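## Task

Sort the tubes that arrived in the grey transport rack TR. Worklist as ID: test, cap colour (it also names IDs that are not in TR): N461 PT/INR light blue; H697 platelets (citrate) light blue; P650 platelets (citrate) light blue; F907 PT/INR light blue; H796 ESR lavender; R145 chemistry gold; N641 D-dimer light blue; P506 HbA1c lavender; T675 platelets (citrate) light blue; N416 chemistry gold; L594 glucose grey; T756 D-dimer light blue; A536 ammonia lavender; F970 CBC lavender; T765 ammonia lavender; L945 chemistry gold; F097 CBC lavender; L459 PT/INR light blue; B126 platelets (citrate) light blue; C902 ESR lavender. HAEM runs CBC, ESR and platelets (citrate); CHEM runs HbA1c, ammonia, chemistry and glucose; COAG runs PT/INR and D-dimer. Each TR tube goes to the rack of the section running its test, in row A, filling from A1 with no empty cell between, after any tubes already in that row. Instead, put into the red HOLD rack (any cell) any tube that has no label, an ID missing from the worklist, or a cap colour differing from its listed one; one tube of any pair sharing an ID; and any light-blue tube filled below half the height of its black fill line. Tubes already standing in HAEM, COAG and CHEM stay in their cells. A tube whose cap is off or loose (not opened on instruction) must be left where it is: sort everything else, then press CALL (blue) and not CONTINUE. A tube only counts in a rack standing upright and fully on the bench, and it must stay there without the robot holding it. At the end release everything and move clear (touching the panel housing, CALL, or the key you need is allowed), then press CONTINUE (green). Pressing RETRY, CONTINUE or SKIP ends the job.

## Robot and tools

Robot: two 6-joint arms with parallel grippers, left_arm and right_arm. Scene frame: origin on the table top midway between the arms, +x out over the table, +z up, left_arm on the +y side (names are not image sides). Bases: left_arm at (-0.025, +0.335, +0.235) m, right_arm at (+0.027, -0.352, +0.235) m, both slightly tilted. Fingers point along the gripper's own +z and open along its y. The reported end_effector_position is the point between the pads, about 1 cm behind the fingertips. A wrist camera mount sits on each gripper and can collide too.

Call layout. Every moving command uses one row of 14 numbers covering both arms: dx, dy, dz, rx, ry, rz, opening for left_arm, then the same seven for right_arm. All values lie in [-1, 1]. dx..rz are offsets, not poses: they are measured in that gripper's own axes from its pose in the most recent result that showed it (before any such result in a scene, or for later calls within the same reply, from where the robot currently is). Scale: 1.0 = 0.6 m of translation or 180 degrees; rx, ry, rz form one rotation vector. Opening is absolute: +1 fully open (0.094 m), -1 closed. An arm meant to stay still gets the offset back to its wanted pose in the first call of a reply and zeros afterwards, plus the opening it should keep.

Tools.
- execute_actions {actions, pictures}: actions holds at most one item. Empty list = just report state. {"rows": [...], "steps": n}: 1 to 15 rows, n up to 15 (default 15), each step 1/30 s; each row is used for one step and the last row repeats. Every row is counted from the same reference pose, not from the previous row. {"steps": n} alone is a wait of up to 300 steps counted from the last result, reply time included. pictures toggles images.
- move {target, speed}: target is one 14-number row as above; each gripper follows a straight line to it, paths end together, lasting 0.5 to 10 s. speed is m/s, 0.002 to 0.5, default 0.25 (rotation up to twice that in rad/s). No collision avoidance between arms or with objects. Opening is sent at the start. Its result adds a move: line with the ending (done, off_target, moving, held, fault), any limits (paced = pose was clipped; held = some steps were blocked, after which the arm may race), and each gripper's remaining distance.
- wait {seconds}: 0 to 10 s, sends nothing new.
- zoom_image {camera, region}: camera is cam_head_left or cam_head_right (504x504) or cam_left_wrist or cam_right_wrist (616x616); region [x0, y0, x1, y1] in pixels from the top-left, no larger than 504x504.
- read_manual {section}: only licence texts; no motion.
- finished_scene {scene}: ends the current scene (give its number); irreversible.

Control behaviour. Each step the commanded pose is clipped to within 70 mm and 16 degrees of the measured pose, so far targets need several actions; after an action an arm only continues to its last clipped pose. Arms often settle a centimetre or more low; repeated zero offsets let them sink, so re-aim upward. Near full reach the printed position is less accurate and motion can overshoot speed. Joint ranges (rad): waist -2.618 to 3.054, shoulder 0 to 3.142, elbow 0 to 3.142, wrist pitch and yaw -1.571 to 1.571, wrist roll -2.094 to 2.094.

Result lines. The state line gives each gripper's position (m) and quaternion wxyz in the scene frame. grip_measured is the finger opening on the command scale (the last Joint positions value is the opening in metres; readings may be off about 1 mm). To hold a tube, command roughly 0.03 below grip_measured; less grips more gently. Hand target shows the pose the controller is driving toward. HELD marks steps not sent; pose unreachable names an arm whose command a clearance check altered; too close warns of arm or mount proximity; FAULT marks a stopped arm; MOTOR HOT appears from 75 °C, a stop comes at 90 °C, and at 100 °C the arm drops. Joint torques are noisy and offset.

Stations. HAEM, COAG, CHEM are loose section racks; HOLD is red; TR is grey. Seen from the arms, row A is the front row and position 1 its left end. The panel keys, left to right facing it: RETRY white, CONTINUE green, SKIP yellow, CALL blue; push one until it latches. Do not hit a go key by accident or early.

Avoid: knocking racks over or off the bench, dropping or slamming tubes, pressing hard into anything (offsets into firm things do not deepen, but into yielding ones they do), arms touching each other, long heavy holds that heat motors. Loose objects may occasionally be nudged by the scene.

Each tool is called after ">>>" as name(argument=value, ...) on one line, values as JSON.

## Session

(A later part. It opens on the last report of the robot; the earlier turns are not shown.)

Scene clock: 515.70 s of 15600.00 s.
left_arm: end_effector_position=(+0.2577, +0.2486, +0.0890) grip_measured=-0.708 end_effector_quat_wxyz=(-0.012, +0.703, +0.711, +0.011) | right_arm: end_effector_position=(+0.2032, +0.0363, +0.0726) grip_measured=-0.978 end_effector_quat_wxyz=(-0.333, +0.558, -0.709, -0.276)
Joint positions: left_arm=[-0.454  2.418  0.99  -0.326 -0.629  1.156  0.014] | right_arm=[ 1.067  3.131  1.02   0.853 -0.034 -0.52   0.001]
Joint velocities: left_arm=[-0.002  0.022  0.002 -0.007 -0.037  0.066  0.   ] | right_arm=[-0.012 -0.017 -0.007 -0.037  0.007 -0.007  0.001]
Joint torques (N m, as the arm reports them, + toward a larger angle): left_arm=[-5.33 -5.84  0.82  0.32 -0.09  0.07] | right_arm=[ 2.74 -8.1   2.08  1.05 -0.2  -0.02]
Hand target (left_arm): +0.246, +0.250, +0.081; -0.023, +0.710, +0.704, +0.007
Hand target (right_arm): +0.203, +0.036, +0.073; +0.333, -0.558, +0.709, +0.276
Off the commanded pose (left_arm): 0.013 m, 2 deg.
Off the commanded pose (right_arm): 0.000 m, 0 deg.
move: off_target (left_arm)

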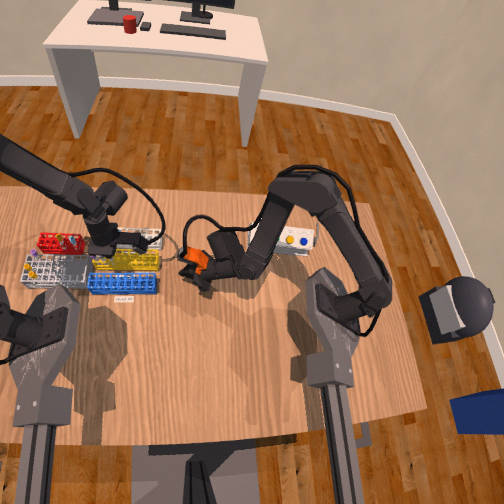

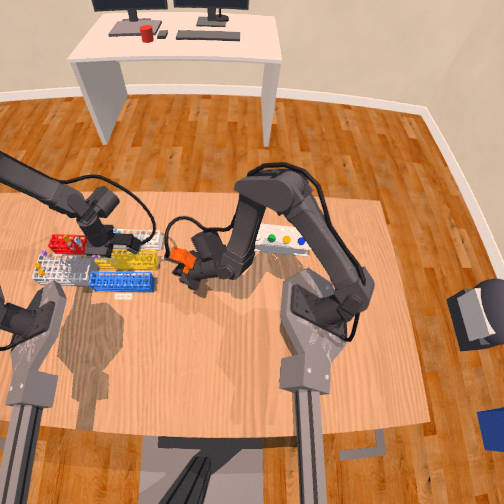

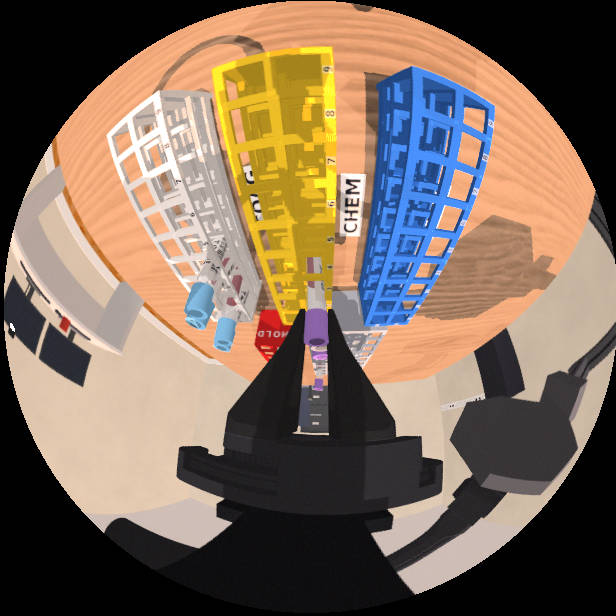

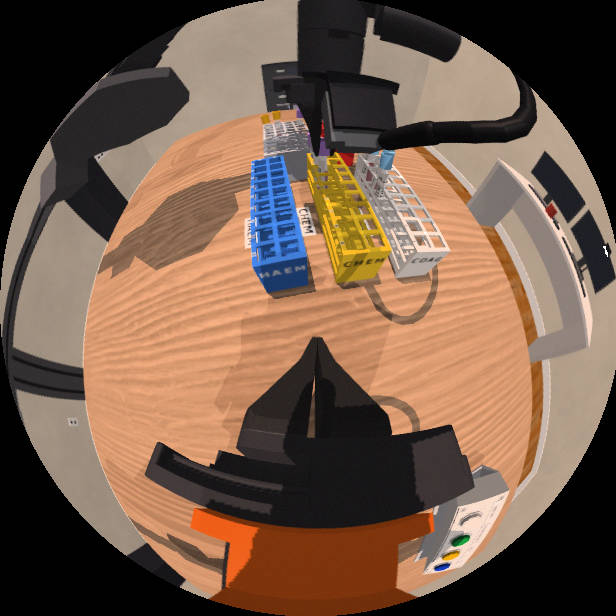

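Next is D2.

>>> execute_actions(actions=[{"rows":[[0,0,0,0,0,0,-0.4,0,0,0,0,0,0,-1],[0,0,0,0,0,0,-0.4,0,0,0,0,0,0,-1],[0,0,0,0,0,0,-0.4,0,0,0,0,0,0,-1],[0,0,0,0,0,0,-0.4,0,0,0,0,0,0,-1],[0,0.008,-0.03,0,0,0,-0.4,0,0,0,0,0,0,-1],[0,0.008,-0.05,0,0,0,-0.4,0,0,0,0,0,0,-1],[0,0.008,-0.08,0,0,0,-0.4,0,0,0,0,0,0,-1]]}], pictures=false)

>>> move(target=[0.385,-0.005,0.005,-0.004,-0.026,0.004,-0.4,0,0,0,0,0,0,-1])

Scene clock: 522.03 s of 15600.00 s.
left_arm: end_effector_position=(+0.2686, +0.2469, +0.1314) grip_measured=-0.402 end_effector_quat_wxyz=(-0.002, +0.701, +0.713, +0.022) | right_arm: end_effector_position=(+0.2032, +0.0363, +0.0726) grip_measured=-0.978 end_effector_quat_wxyz=(-0.333, +0.558, -0.709, -0.276)
Joint positions: left_arm=[-0.53   2.323  1.033 -0.485 -0.629  1.076  0.028] | right_arm=[ 1.067  3.131  1.02   0.853 -0.034 -0.52   0.001]
Joint velocities: left_arm=[ 0.002 -0.012  0.007 -0.168 -0.022 -0.139 -0.001] | right_arm=[ 0.007 -0.007  0.002  0.007 -0.051 -0.007 -0.001]
Joint torques (N m, as the arm reports them, + toward a larger angle): left_arm=[-6.12 -7.87  3.87 -0.1   0.09 -0.06] | right_arm=[ 2.75 -8.11  2.15  1.07 -0.21 -0.04]
Hand target (left_arm): +0.263, +0.247, +0.137; -0.011, +0.703, +0.711, +0.011
Hand target (right_arm): +0.203, +0.036, +0.073; +0.333, -0.558, +0.709, +0.276
Off the commanded pose (left_arm): 0.008 m, 2 deg.
Off the commanded pose (right_arm): 0.000 m, 0 deg.
Steps of this call (steps 1 to 90: nothing new was sent; then 2.83 s passed at rest; steps 91 to 105: all 15 steps of this action). Readings (end_effector_position):
91: left_arm (+0.2580, +0.2485, +0.0890) | right_arm (+0.2032, +0.0363, +0.0726)
92: left_arm (+0.2580, +0.2485, +0.0890) | right_arm (+0.2032, +0.0363, +0.0726)
94: left_arm (+0.2580, +0.2485, +0.0890) | right_arm (+0.2032, +0.0363, +0.0726)
98: left_arm (+0.2550, +0.2513, +0.1039) | right_arm (+0.2032, +0.0363, +0.0726)
105: the state above

Scene clock: 524.07 s of 15600.00 s.
left_arm: end_effector_position=(+0.2572, +0.4850, +0.1335) grip_measured=-0.402 end_effector_quat_wxyz=(+0.000, +0.706, +0.708, -0.003) | right_arm: end_effector_position=(+0.2032, +0.0363, +0.0726) grip_measured=-0.978 end_effector_quat_wxyz=(-0.333, +0.558, -0.709, -0.276)
Joint positions: left_arm=[ 0.146  1.724  0.874 -0.479 -0.572  1.894  0.028] | right_arm=[ 1.067  3.131  1.02   0.853 -0.034 -0.52   0.001]
Joint velocities: left_arm=[ 0.007  0.002 -0.007 -0.022 -0.007 -0.007 -0.001] | right_arm=[-0.007 -0.002 -0.017  0.066  0.007  0.007  0.   ]
Joint torques (N m, as the arm reports them, + toward a larger angle): left_arm=[-4.22 -7.5   4.19 -0.04  0.17  0.06] | right_arm=[ 2.75 -8.12  2.07  1.1  -0.23 -0.02]
Hand target (left_arm): +0.261, +0.485, +0.139; +0.012, +0.708, +0.706, -0.006
Hand target (right_arm): +0.203, +0.036, +0.073; +0.333, -0.558, +0.709, +0.276
Off the commanded pose (left_arm): 0.007 m, 2 deg.
Off the commanded pose (right_arm): 0.000 m, 0 deg.
move: done

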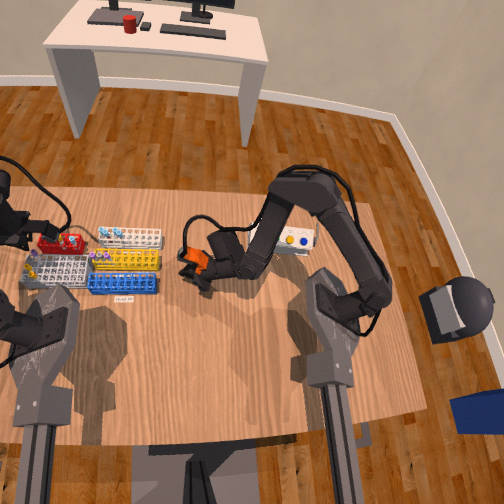

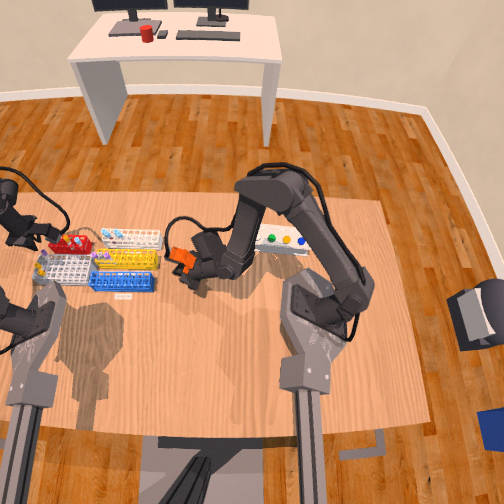

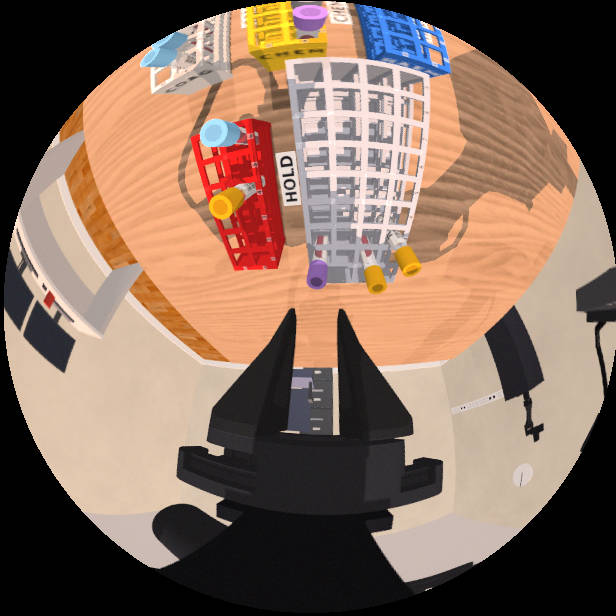

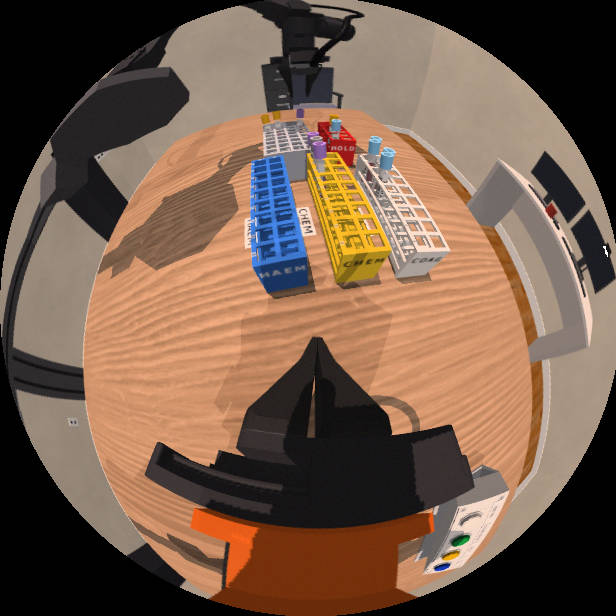

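>>> move(target=[-0.013,-0.017,0.099,0.004,-0.007,0.006,-0.4,0,0,0,0,0,0,-1], speed=0.06)

>>> execute_actions(actions=[{"rows":[[0,0,0,0,0,0,-0.73,0,0,0,0,0,0,-1]],"steps":8}], pictures=false)

>>> move(target=[0,0.008,-0.18,-0.005,0,0,-0.73,0,0,0,0,0,0,-1], speed=0.1)

>>> move(target=[-0.2,0,-0.01,0,0,-0.6,-0.73,0,0,0,0,0,0,-1], speed=0.5)

>>> zoom_image(camera="cam_right_wrist", region=[260,40,360,140])

Scene clock: 531.00 s of 15600.00 s.
left_arm: end_effector_position=(+0.2526, +0.4870, +0.0809) grip_measured=-0.402 end_effector_quat_wxyz=(-0.003, +0.707, +0.708, +0.001) | right_arm: end_effector_position=(+0.2032, +0.0363, +0.0726) grip_measured=-0.978 end_effector_quat_wxyz=(-0.333, +0.558, -0.709, -0.276)
Joint positions: left_arm=[ 0.249  1.858  0.817 -0.22  -0.552  2.016  0.028] | right_arm=[ 1.067  3.131  1.02   0.853 -0.034 -0.52   0.001]
Joint velocities: left_arm=[-0.012 -0.007  0.007 -0.066 -0.022  0.037  0.001] | right_arm=[ 0.002 -0.012 -0.012 -0.022 -0.051 -0.037 -0.001]
Joint torques (N m, as the arm reports them, + toward a larger angle): left_arm=[-3.74 -5.33  0.99  0.35  0.17  0.04] | right_arm=[ 2.68 -8.12  2.04  1.08 -0.22  0.02]
Hand target (left_arm): +0.246, +0.477, +0.074; +0.003, +0.713, +0.701, -0.015
Hand target (right_arm): +0.203, +0.036, +0.073; +0.333, -0.558, +0.709, +0.276
Off the commanded pose (left_arm): 0.013 m, 2 deg.
Off the commanded pose (right_arm): 0.000 m, 0 deg.
After step 90, 2.40 s passed at rest.
move: off_target (left_arm)

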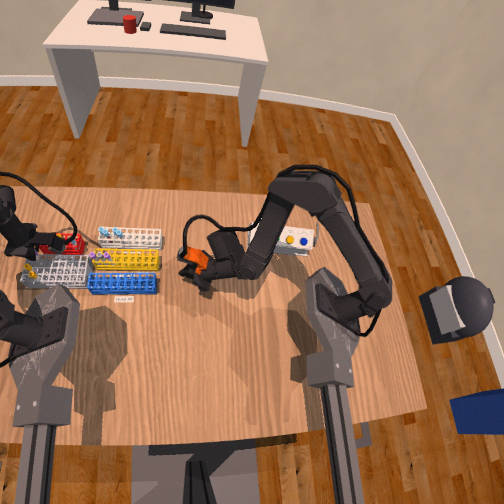

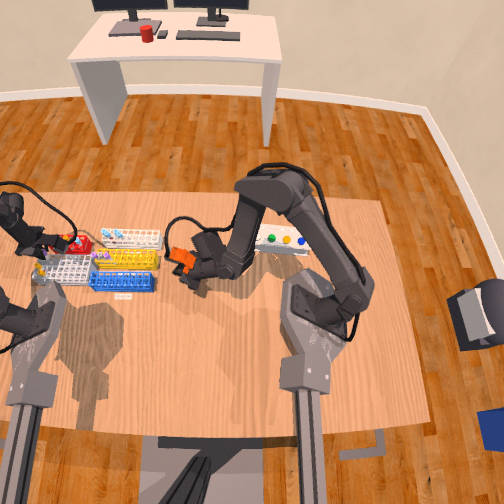

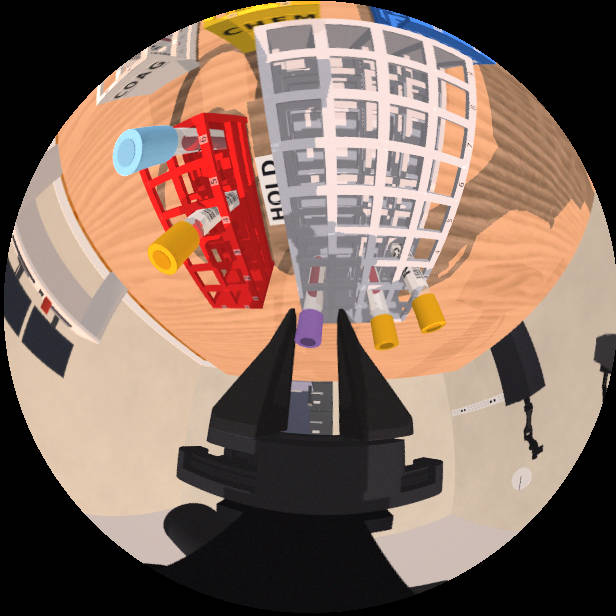

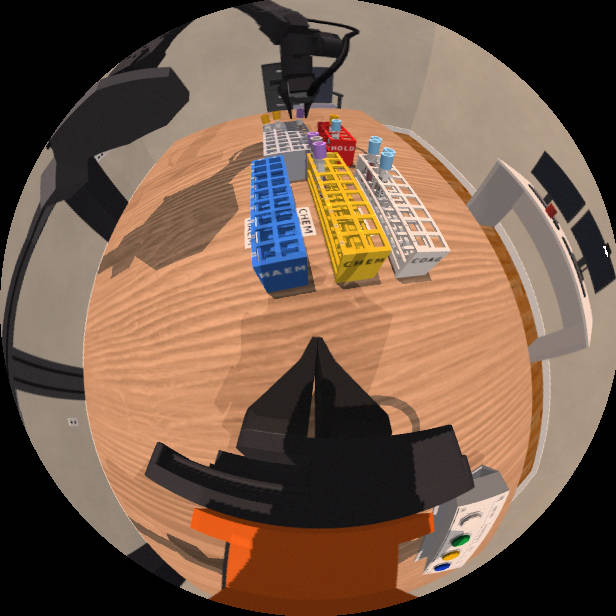

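Scene clock: 531.27 s of 15600.00 s.
left_arm: end_effector_position=(+0.2527, +0.4870, +0.0809) grip_measured=-0.711 end_effector_quat_wxyz=(-0.003, +0.706, +0.708, +0.001) | right_arm: end_effector_position=(+0.2032, +0.0363, +0.0726) grip_measured=-0.978 end_effector_quat_wxyz=(-0.333, +0.558, -0.709, -0.276)
Joint positions: left_arm=[ 0.249  1.858  0.817 -0.22  -0.552  2.016  0.014] | right_arm=[ 1.067  3.131  1.02   0.853 -0.034 -0.52   0.001]
Joint velocities: left_arm=[-0.007  0.012 -0.017  0.007  0.037  0.051  0.001] | right_arm=[-0.002  0.007  0.002  0.037  0.022  0.037 -0.002]
Joint torques (N m, as the arm reports them, + toward a larger angle): left_arm=[-4.21 -6.87  2.13  0.27 -0.07 -0.04] | right_arm=[ 2.72 -8.08  2.08  1.06 -0.21 -0.02]
Hand target (left_arm): +0.253, +0.487, +0.081; -0.003, +0.706, +0.708, +0.001
Hand target (right_arm): +0.203, +0.036, +0.073; +0.333, -0.558, +0.709, +0.276
Off the commanded pose (left_arm): 0.000 m, 0 deg.
Off the commanded pose (right_arm): 0.000 m, 0 deg.
Steps of this call (steps 1 to 8: all 8 steps of this action). Readings (end_effector_position):
1: left_arm (+0.2527, +0.4870, +0.0809) | right_arm (+0.2032, +0.0363, +0.0726)
2: left_arm (+0.2527, +0.4870, +0.0809) | right_arm (+0.2032, +0.0363, +0.0726)
4: left_arm (+0.2527, +0.4870, +0.0809) | right_arm (+0.2032, +0.0363, +0.0726)
8: the state above

Scene clock: 533.20 s of 15600.00 s.
left_arm: end_effector_position=(+0.2545, +0.4856, +0.1796) grip_measured=-0.711 end_effector_quat_wxyz=(-0.001, +0.706, +0.708, -0.000) | right_arm: end_effector_position=(+0.2032, +0.0363, +0.0726) grip_measured=-0.978 end_effector_quat_wxyz=(-0.333, +0.558, -0.709, -0.276)
Joint positions: left_arm=[ 0.055  1.617  0.928 -0.695 -0.596  1.789  0.014] | right_arm=[ 1.067  3.131  1.02   0.853 -0.034 -0.52   0.001]
Joint velocities: left_arm=[-0.007  0.002 -0.012 -0.022  0.007  0.007 -0.   ] | right_arm=[-0.012  0.012 -0.022  0.022 -0.007 -0.066  0.   ]
Joint torques (N m, as the arm reports them, + toward a larger angle): left_arm=[-5.16 -6.98  5.15  0.   -0.04 -0.05] | right_arm=[ 2.69 -8.    2.2   1.05 -0.21 -0.02]
Hand target (left_arm): +0.259, +0.487, +0.189; +0.004, +0.706, +0.708, +0.007
Hand target (right_arm): +0.203, +0.036, +0.073; +0.333, -0.558, +0.709, +0.276
Off the commanded pose (left_arm): 0.010 m, 1 deg.
Off the commanded pose (right_arm): 0.000 m, 0 deg.
move: done

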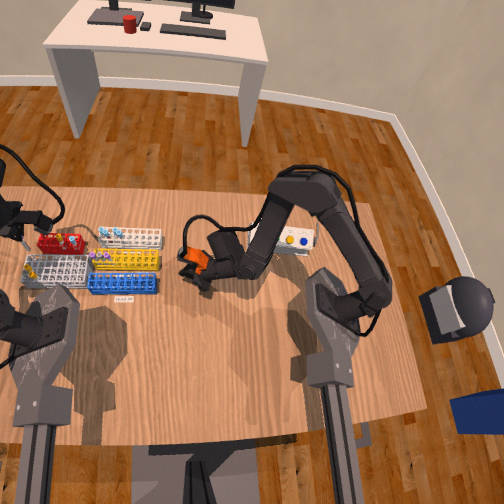

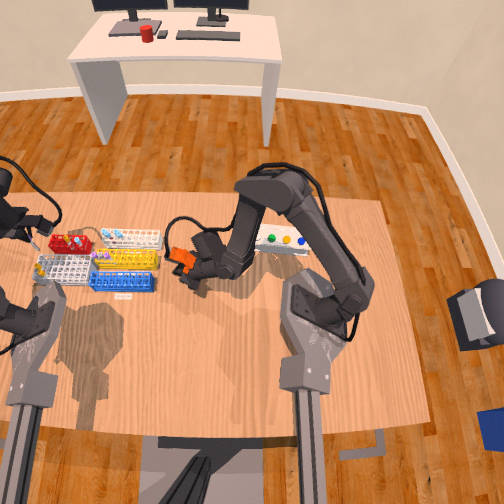

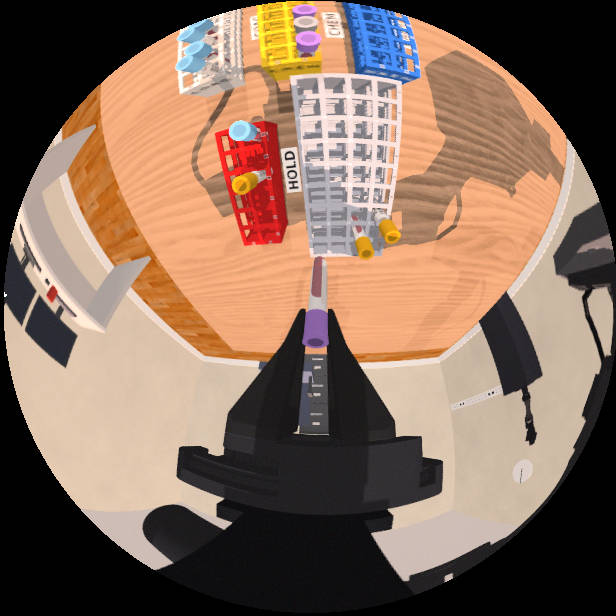

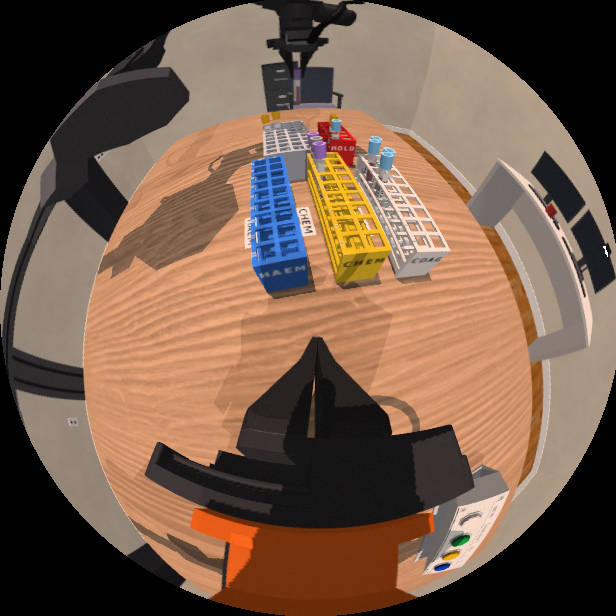

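Scene clock: 535.87 s of 15600.00 s.
left_arm: end_effector_position=(+0.2517, +0.3682, +0.1856) grip_measured=-0.711 end_effector_quat_wxyz=(-0.001, -0.167, +0.986, -0.007) | right_arm: end_effector_position=(+0.2032, +0.0363, +0.0726) grip_measured=-0.978 end_effector_quat_wxyz=(-0.333, +0.558, -0.709, -0.276)
Joint positions: left_arm=[-0.303  1.813  0.873 -0.689 -0.604 -0.545  0.014] | right_arm=[ 1.067  3.131  1.02   0.853 -0.034 -0.52   0.001]
Joint velocities: left_arm=[-0.012  0.002 -0.002  0.081 -0.022 -0.007  0.001] | right_arm=[ 0.002  0.007 -0.022 -0.022  0.022 -0.022  0.001]
Joint torques (N m, as the arm reports them, + toward a larger angle): left_arm=[-5.78 -3.85  4.26  0.19 -0.12 -0.05] | right_arm=[ 2.61 -8.06  2.13  1.05 -0.19 -0.03]
Hand target (left_arm): +0.253, +0.364, +0.186; +0.001, -0.159, +0.987, -0.001
Hand target (right_arm): +0.203, +0.036, +0.073; +0.333, -0.558, +0.709, +0.276
Off the commanded pose (left_arm): 0.004 m, 1 deg.
Off the commanded pose (right_arm): 0.000 m, 0 deg.
move: done

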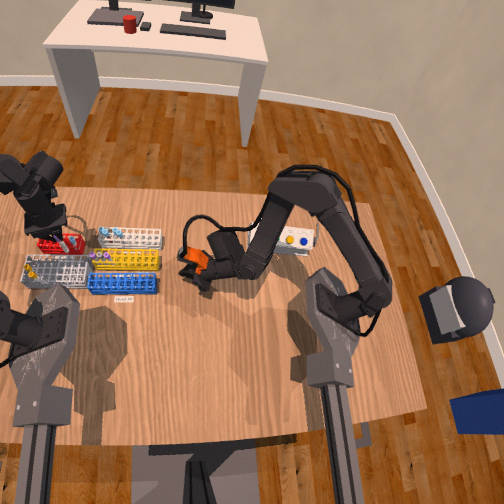

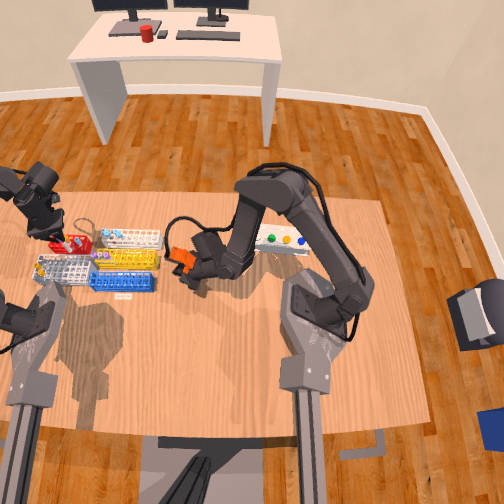

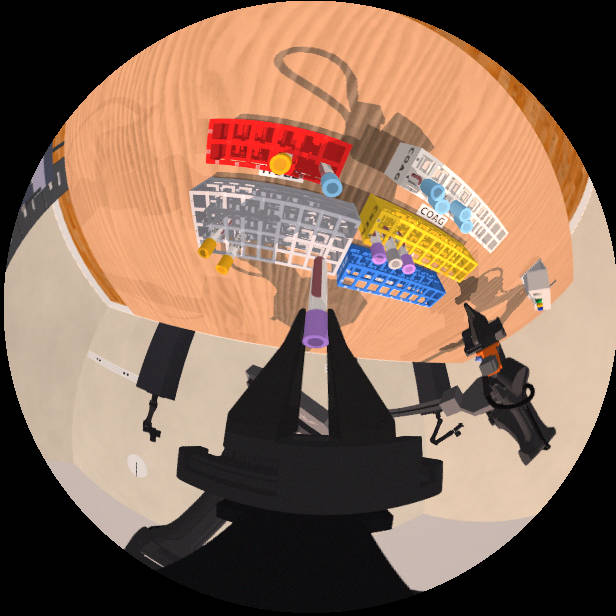

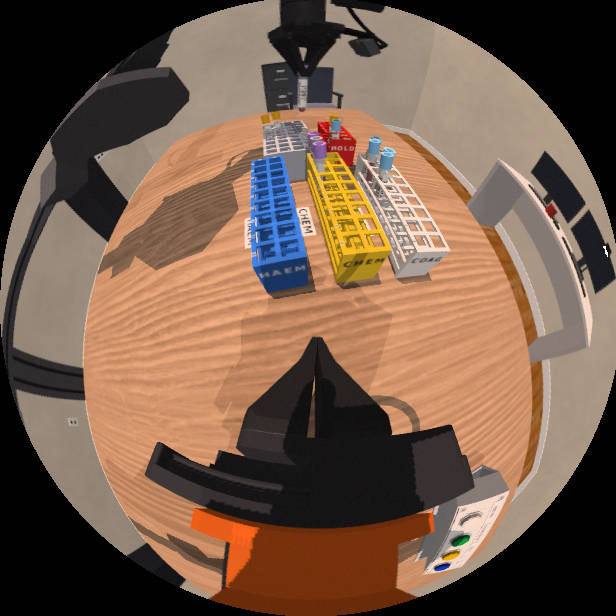

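Region (260, 40, 360, 140) of cam_right_wrist's 616x616 image, scaled by 5.040, with more detail than that image has.

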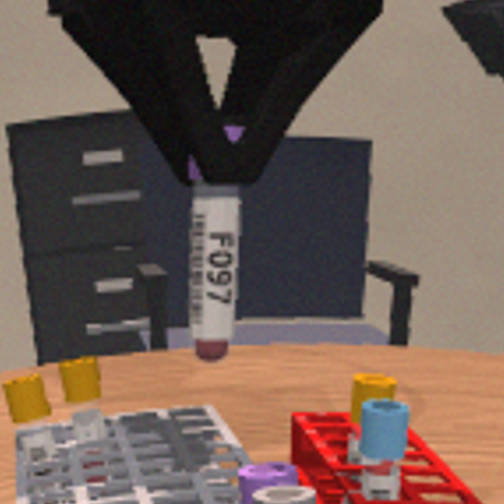

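>>> move(target=[0.155,-0.089,0,0,0,0.616,-0.73,0,0,0,0,0,0,-1], speed=0.5)

>>> move(target=[-0.002,-0.013,0.09,0.008,0,0.005,-0.73,0,0,0,0,0,0,-1], speed=0.08)

>>> zoom_image(camera="cam_left_wrist", region=[240,200,390,350])

Scene clock: 545.10 s of 15600.00 s.
left_arm: end_effector_position=(+0.1873, +0.2937, +0.1918) grip_measured=-0.711 end_effector_quat_wxyz=(+0.008, +0.707, +0.707, +0.003) | right_arm: end_effector_position=(+0.2032, +0.0363, +0.0726) grip_measured=-0.978 end_effector_quat_wxyz=(-0.333, +0.558, -0.709, -0.276)
Joint positions: left_arm=[-0.635  1.879  0.705 -0.658 -0.563  0.976  0.014] | right_arm=[ 1.067  3.131  1.02   0.853 -0.034 -0.52   0.001]
Joint velocities: left_arm=[-0.007  0.012 -0.012  0.051 -0.007  0.022 -0.   ] | right_arm=[-0.007  0.012  0.002  0.007  0.022  0.051  0.   ]
Joint torques (N m, as the arm reports them, + toward a larger angle): left_arm=[-4.85 -3.11  2.7   0.53  0.15  0.04] | right_arm=[ 2.7  -8.15  2.13  1.05 -0.2  -0.02]
Hand target (left_arm): +0.180, +0.287, +0.188; +0.007, +0.718, +0.696, -0.006
Hand target (right_arm): +0.203, +0.036, +0.073; +0.333, -0.558, +0.709, +0.276
Off the commanded pose (left_arm): 0.010 m, 2 deg.
Off the commanded pose (right_arm): 0.000 m, 0 deg.
After step 90, 3.60 s passed at rest.
move: done

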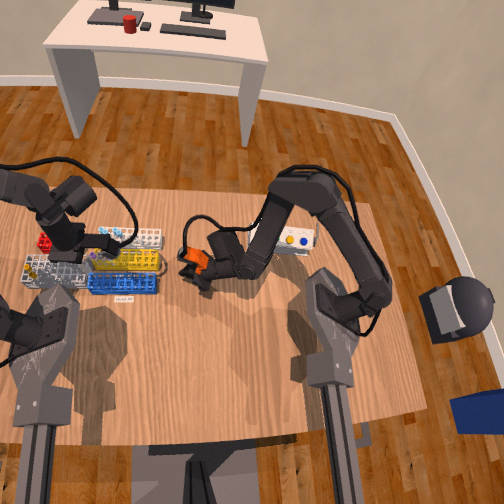

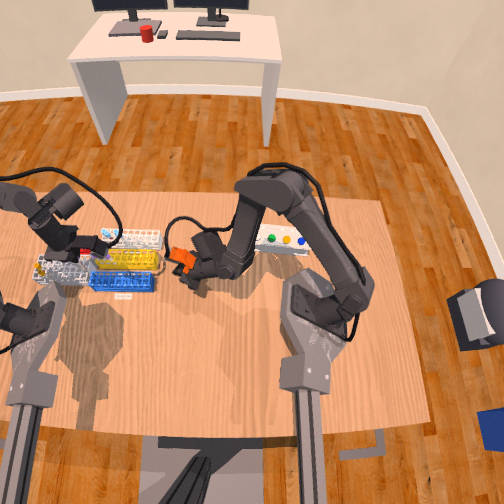

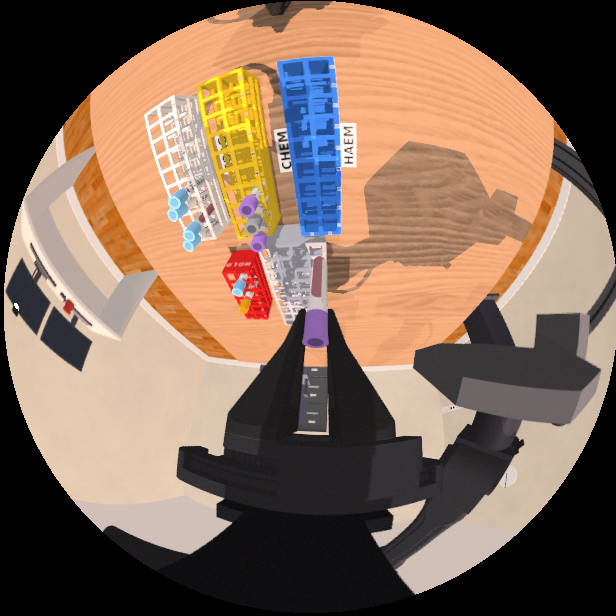

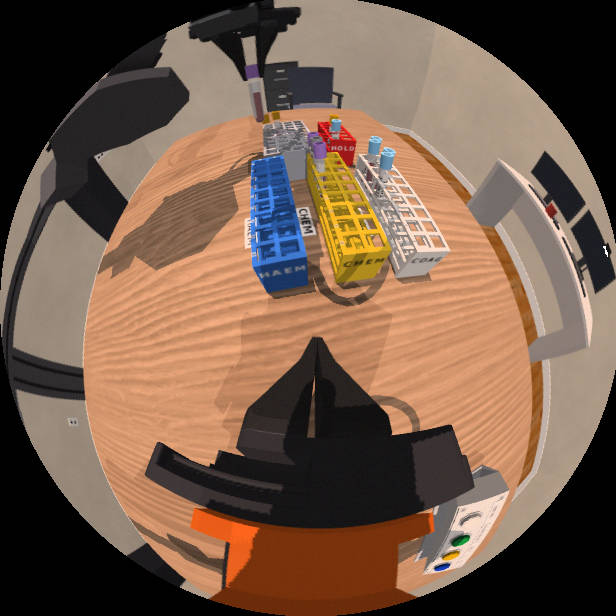

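Scene clock: 546.37 s of 15600.00 s.
left_arm: end_effector_position=(+0.1864, +0.2915, +0.1435) grip_measured=-0.711 end_effector_quat_wxyz=(+0.007, +0.709, +0.705, -0.002) | right_arm: end_effector_position=(+0.2032, +0.0363, +0.0726) grip_measured=-0.978 end_effector_quat_wxyz=(-0.333, +0.558, -0.709, -0.276)
Joint positions: left_arm=[-0.521  2.008  0.627 -0.386 -0.579  1.109  0.014] | right_arm=[ 1.067  3.131  1.02   0.853 -0.034 -0.52   0.001]
Joint velocities: left_arm=[ 0.012  0.002  0.017  0.007  0.007 -0.007 -0.001] | right_arm=[ 0.007 -0.007 -0.007 -0.022 -0.066 -0.095  0.   ]
Joint torques (N m, as the arm reports them, + toward a larger angle): left_arm=[-3.31 -3.62  1.74  0.42 -0.04  0.05] | right_arm=[ 2.71 -8.14  2.1   1.02 -0.21 -0.01]
Hand target (left_arm): +0.180, +0.293, +0.138; -0.001, +0.713, +0.701, -0.005
Hand target (right_arm): +0.203, +0.036, +0.073; +0.333, -0.558, +0.709, +0.276
Off the commanded pose (left_arm): 0.008 m, 1 deg.
Off the commanded pose (right_arm): 0.000 m, 0 deg.
move: done

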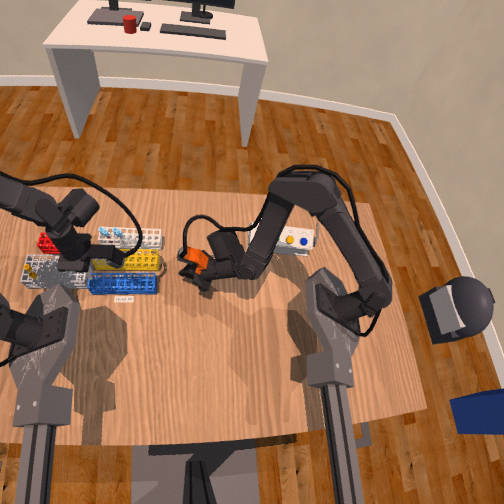

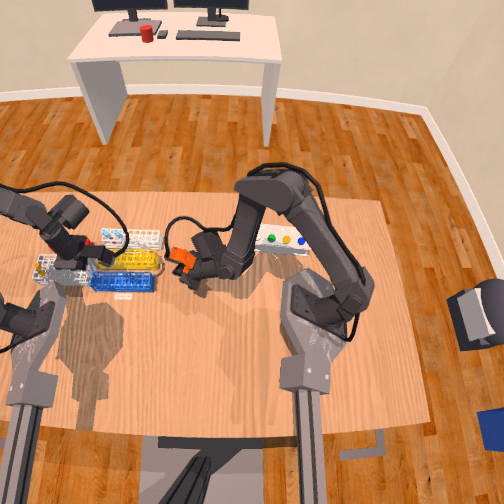

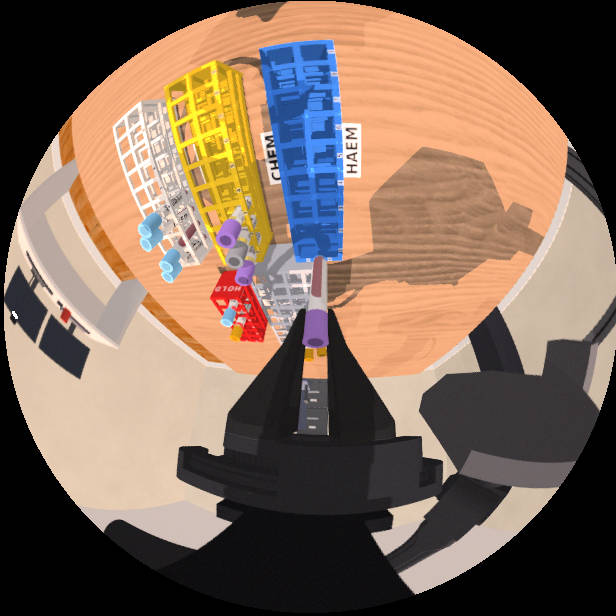

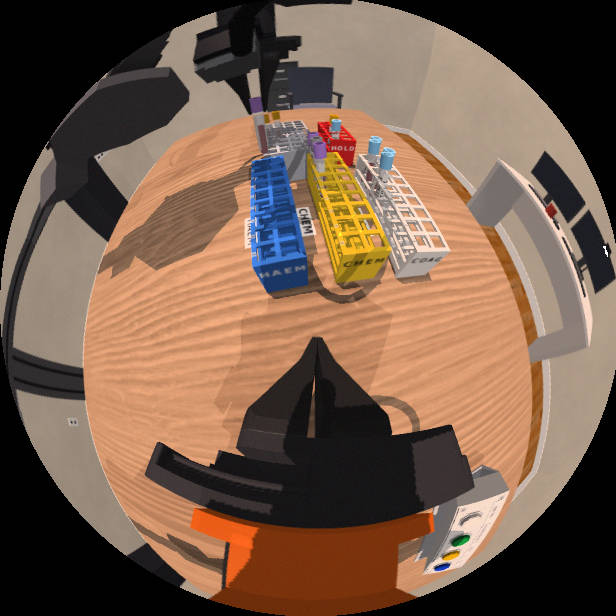

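Region (240, 200, 390, 350) of cam_left_wrist's 616x616 image, scaled by 3.360, with more detail than that image has.

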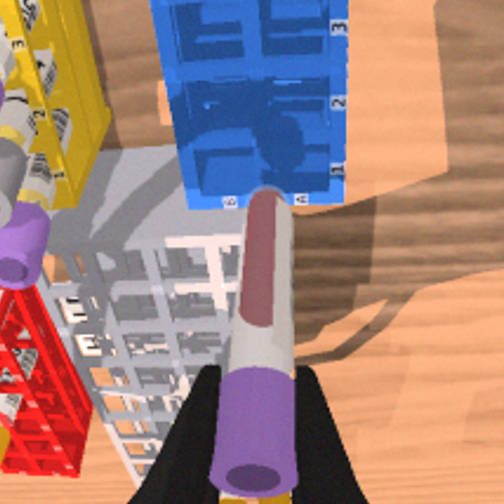

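>>> execute_actions(actions=[{"rows":[[0,-0.026,0.028,0.006,0.002,0.003,-0.73,0,0,0,0,0,0,-1]]}])

>>> zoom_image(camera="cam_left_wrist", region=[240,200,390,350])

Scene clock: 549.63 s of 15600.00 s.
left_arm: end_effector_position=(+0.1756, +0.2911, +0.1320) grip_measured=-0.711 end_effector_quat_wxyz=(+0.004, +0.710, +0.704, -0.004) | right_arm: end_effector_position=(+0.2032, +0.0363, +0.0726) grip_measured=-0.978 end_effector_quat_wxyz=(-0.333, +0.558, -0.709, -0.276)
Joint positions: left_arm=[-0.511  2.037  0.582 -0.314 -0.579  1.119  0.014] | right_arm=[ 1.067  3.131  1.02   0.853 -0.034 -0.52   0.001]
Joint velocities: left_arm=[-0.007 -0.017  0.007  0.051 -0.037 -0.022 -0.   ] | right_arm=[-0.012  0.012  0.012 -0.007 -0.11  -0.007 -0.001]
Joint torques (N m, as the arm reports them, + toward a larger angle): left_arm=[-3.37 -3.47  1.8   0.42 -0.02  0.05] | right_arm=[ 2.72 -8.1   2.02  1.06 -0.21 -0.01]
Hand target (left_arm): +0.171, +0.292, +0.127; -0.002, +0.712, +0.702, -0.006
Hand target (right_arm): +0.203, +0.036, +0.073; +0.333, -0.558, +0.709, +0.276
Off the commanded pose (left_arm): 0.007 m, 1 deg.
Off the commanded pose (right_arm): 0.000 m, 0 deg.
Steps of this call (steps 1 to 83: nothing new was sent; steps 84 to 98: all 15 steps of this action). Readings (end_effector_position):
84: left_arm (+0.1865, +0.2910, +0.1425) | right_arm (+0.2032, +0.0363, +0.0726)
85: left_arm (+0.1852, +0.2908, +0.1408) | right_arm (+0.2032, +0.0363, +0.0726)
87: left_arm (+0.1789, +0.2918, +0.1365) | right_arm (+0.2032, +0.0363, +0.0726)
91: left_arm (+0.1720, +0.2929, +0.1320) | right_arm (+0.2032, +0.0363, +0.0726)
98: the state above

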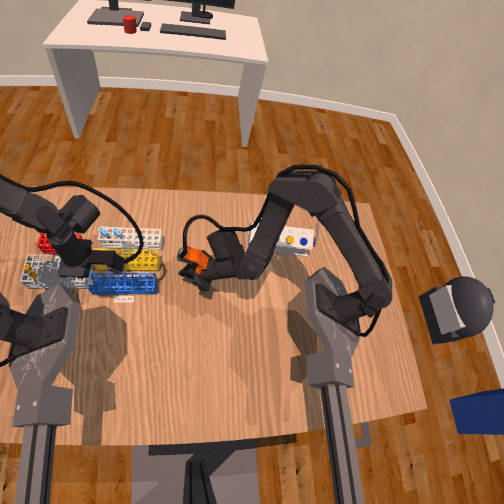

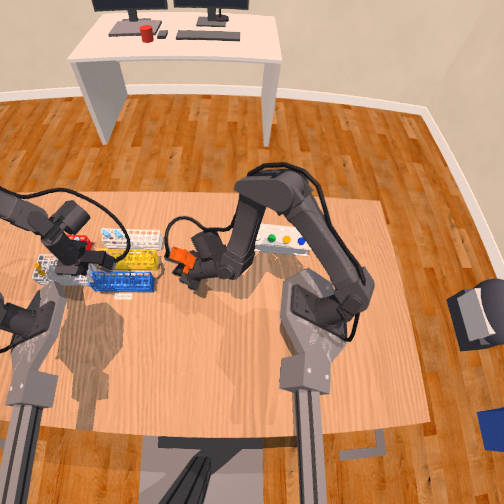

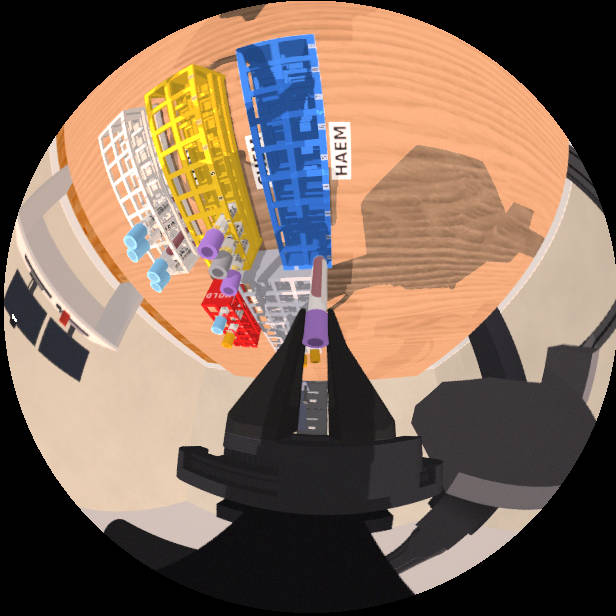

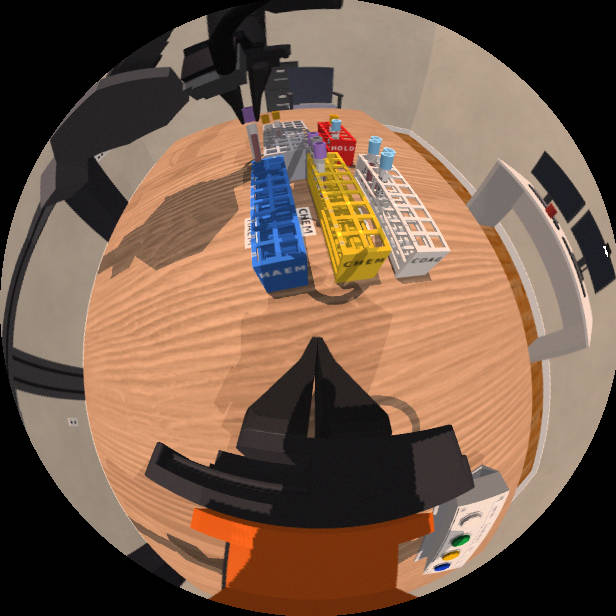

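Region (240, 200, 390, 350) of cam_left_wrist's 616x616 image, scaled by 3.360, with more detail than that image has.

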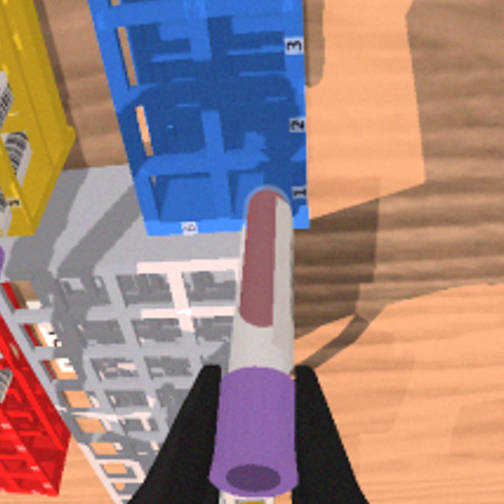

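>>> move(target=[0.002,-0.009,0.084,0.005,0.002,0.003,-0.73,0,0,0,0,0,0,-1], speed=0.05)

Scene clock: 556.17 s of 15600.00 s.
left_arm: end_effector_position=(+0.1792, +0.2913, +0.0867) grip_measured=-0.711 end_effector_quat_wxyz=(+0.004, +0.708, +0.706, -0.001) | right_arm: end_effector_position=(+0.2032, +0.0363, +0.0726) grip_measured=-0.978 end_effector_quat_wxyz=(-0.333, +0.558, -0.709, -0.276)
Joint positions: left_arm=[-0.387  2.206  0.558 -0.035 -0.603  1.265  0.014] | right_arm=[ 1.067  3.131  1.02   0.853 -0.034 -0.52   0.001]
Joint velocities: left_arm=[-0.012 -0.002  0.012 -0.007 -0.051  0.022  0.001] | right_arm=[ 0.002 -0.002 -0.007 -0.037 -0.007 -0.022 -0.001]
Joint torques (N m, as the arm reports them, + toward a larger angle): left_arm=[-3.75 -3.93  0.23  0.46  0.02  0.05] | right_arm=[ 2.71 -8.13  2.14  1.08 -0.23 -0.01]
Hand target (left_arm): +0.169, +0.292, +0.082; -0.005, +0.713, +0.701, -0.007
Hand target (right_arm): +0.203, +0.036, +0.073; +0.333, -0.558, +0.709, +0.276
Off the commanded pose (left_arm): 0.010 m, 1 deg.
Off the commanded pose (right_arm): 0.000 m, 0 deg.
After step 90, 2.00 s passed at rest.
move: done

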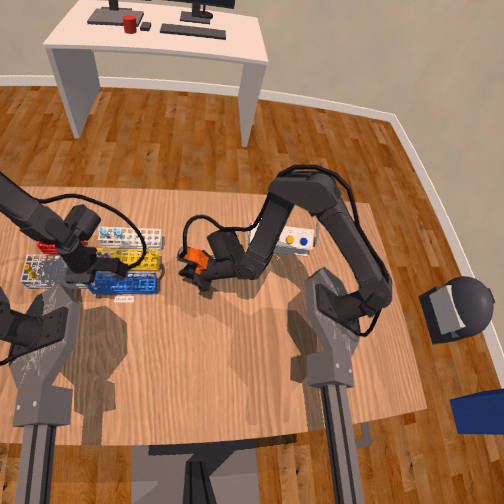

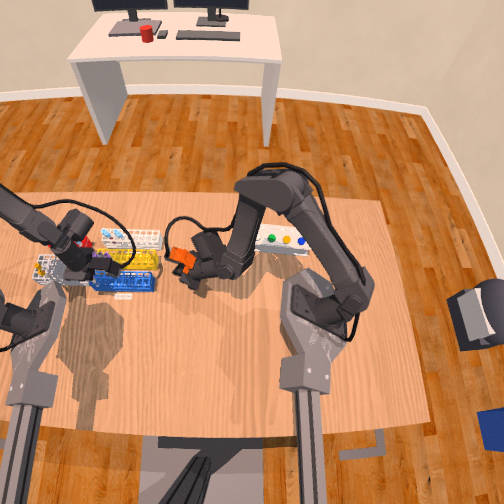

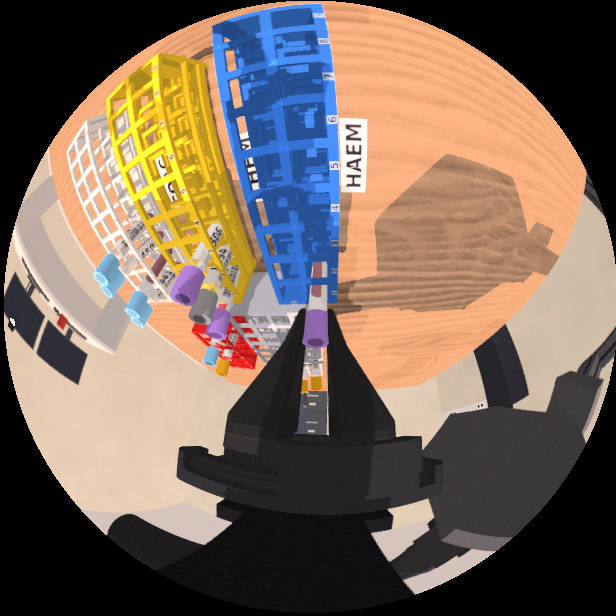

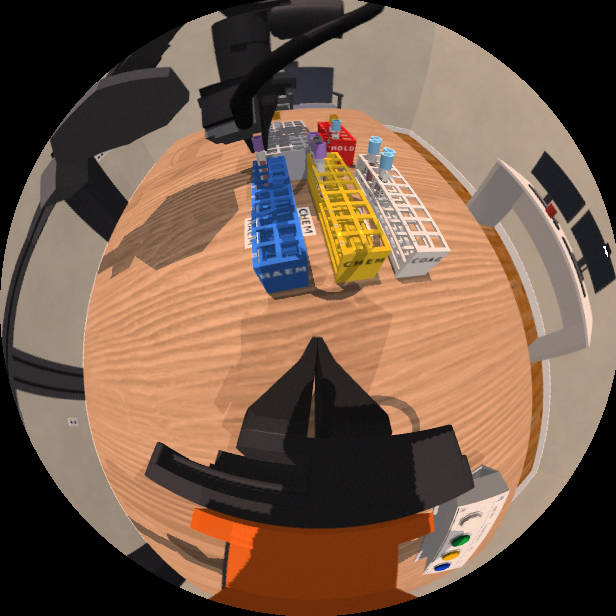

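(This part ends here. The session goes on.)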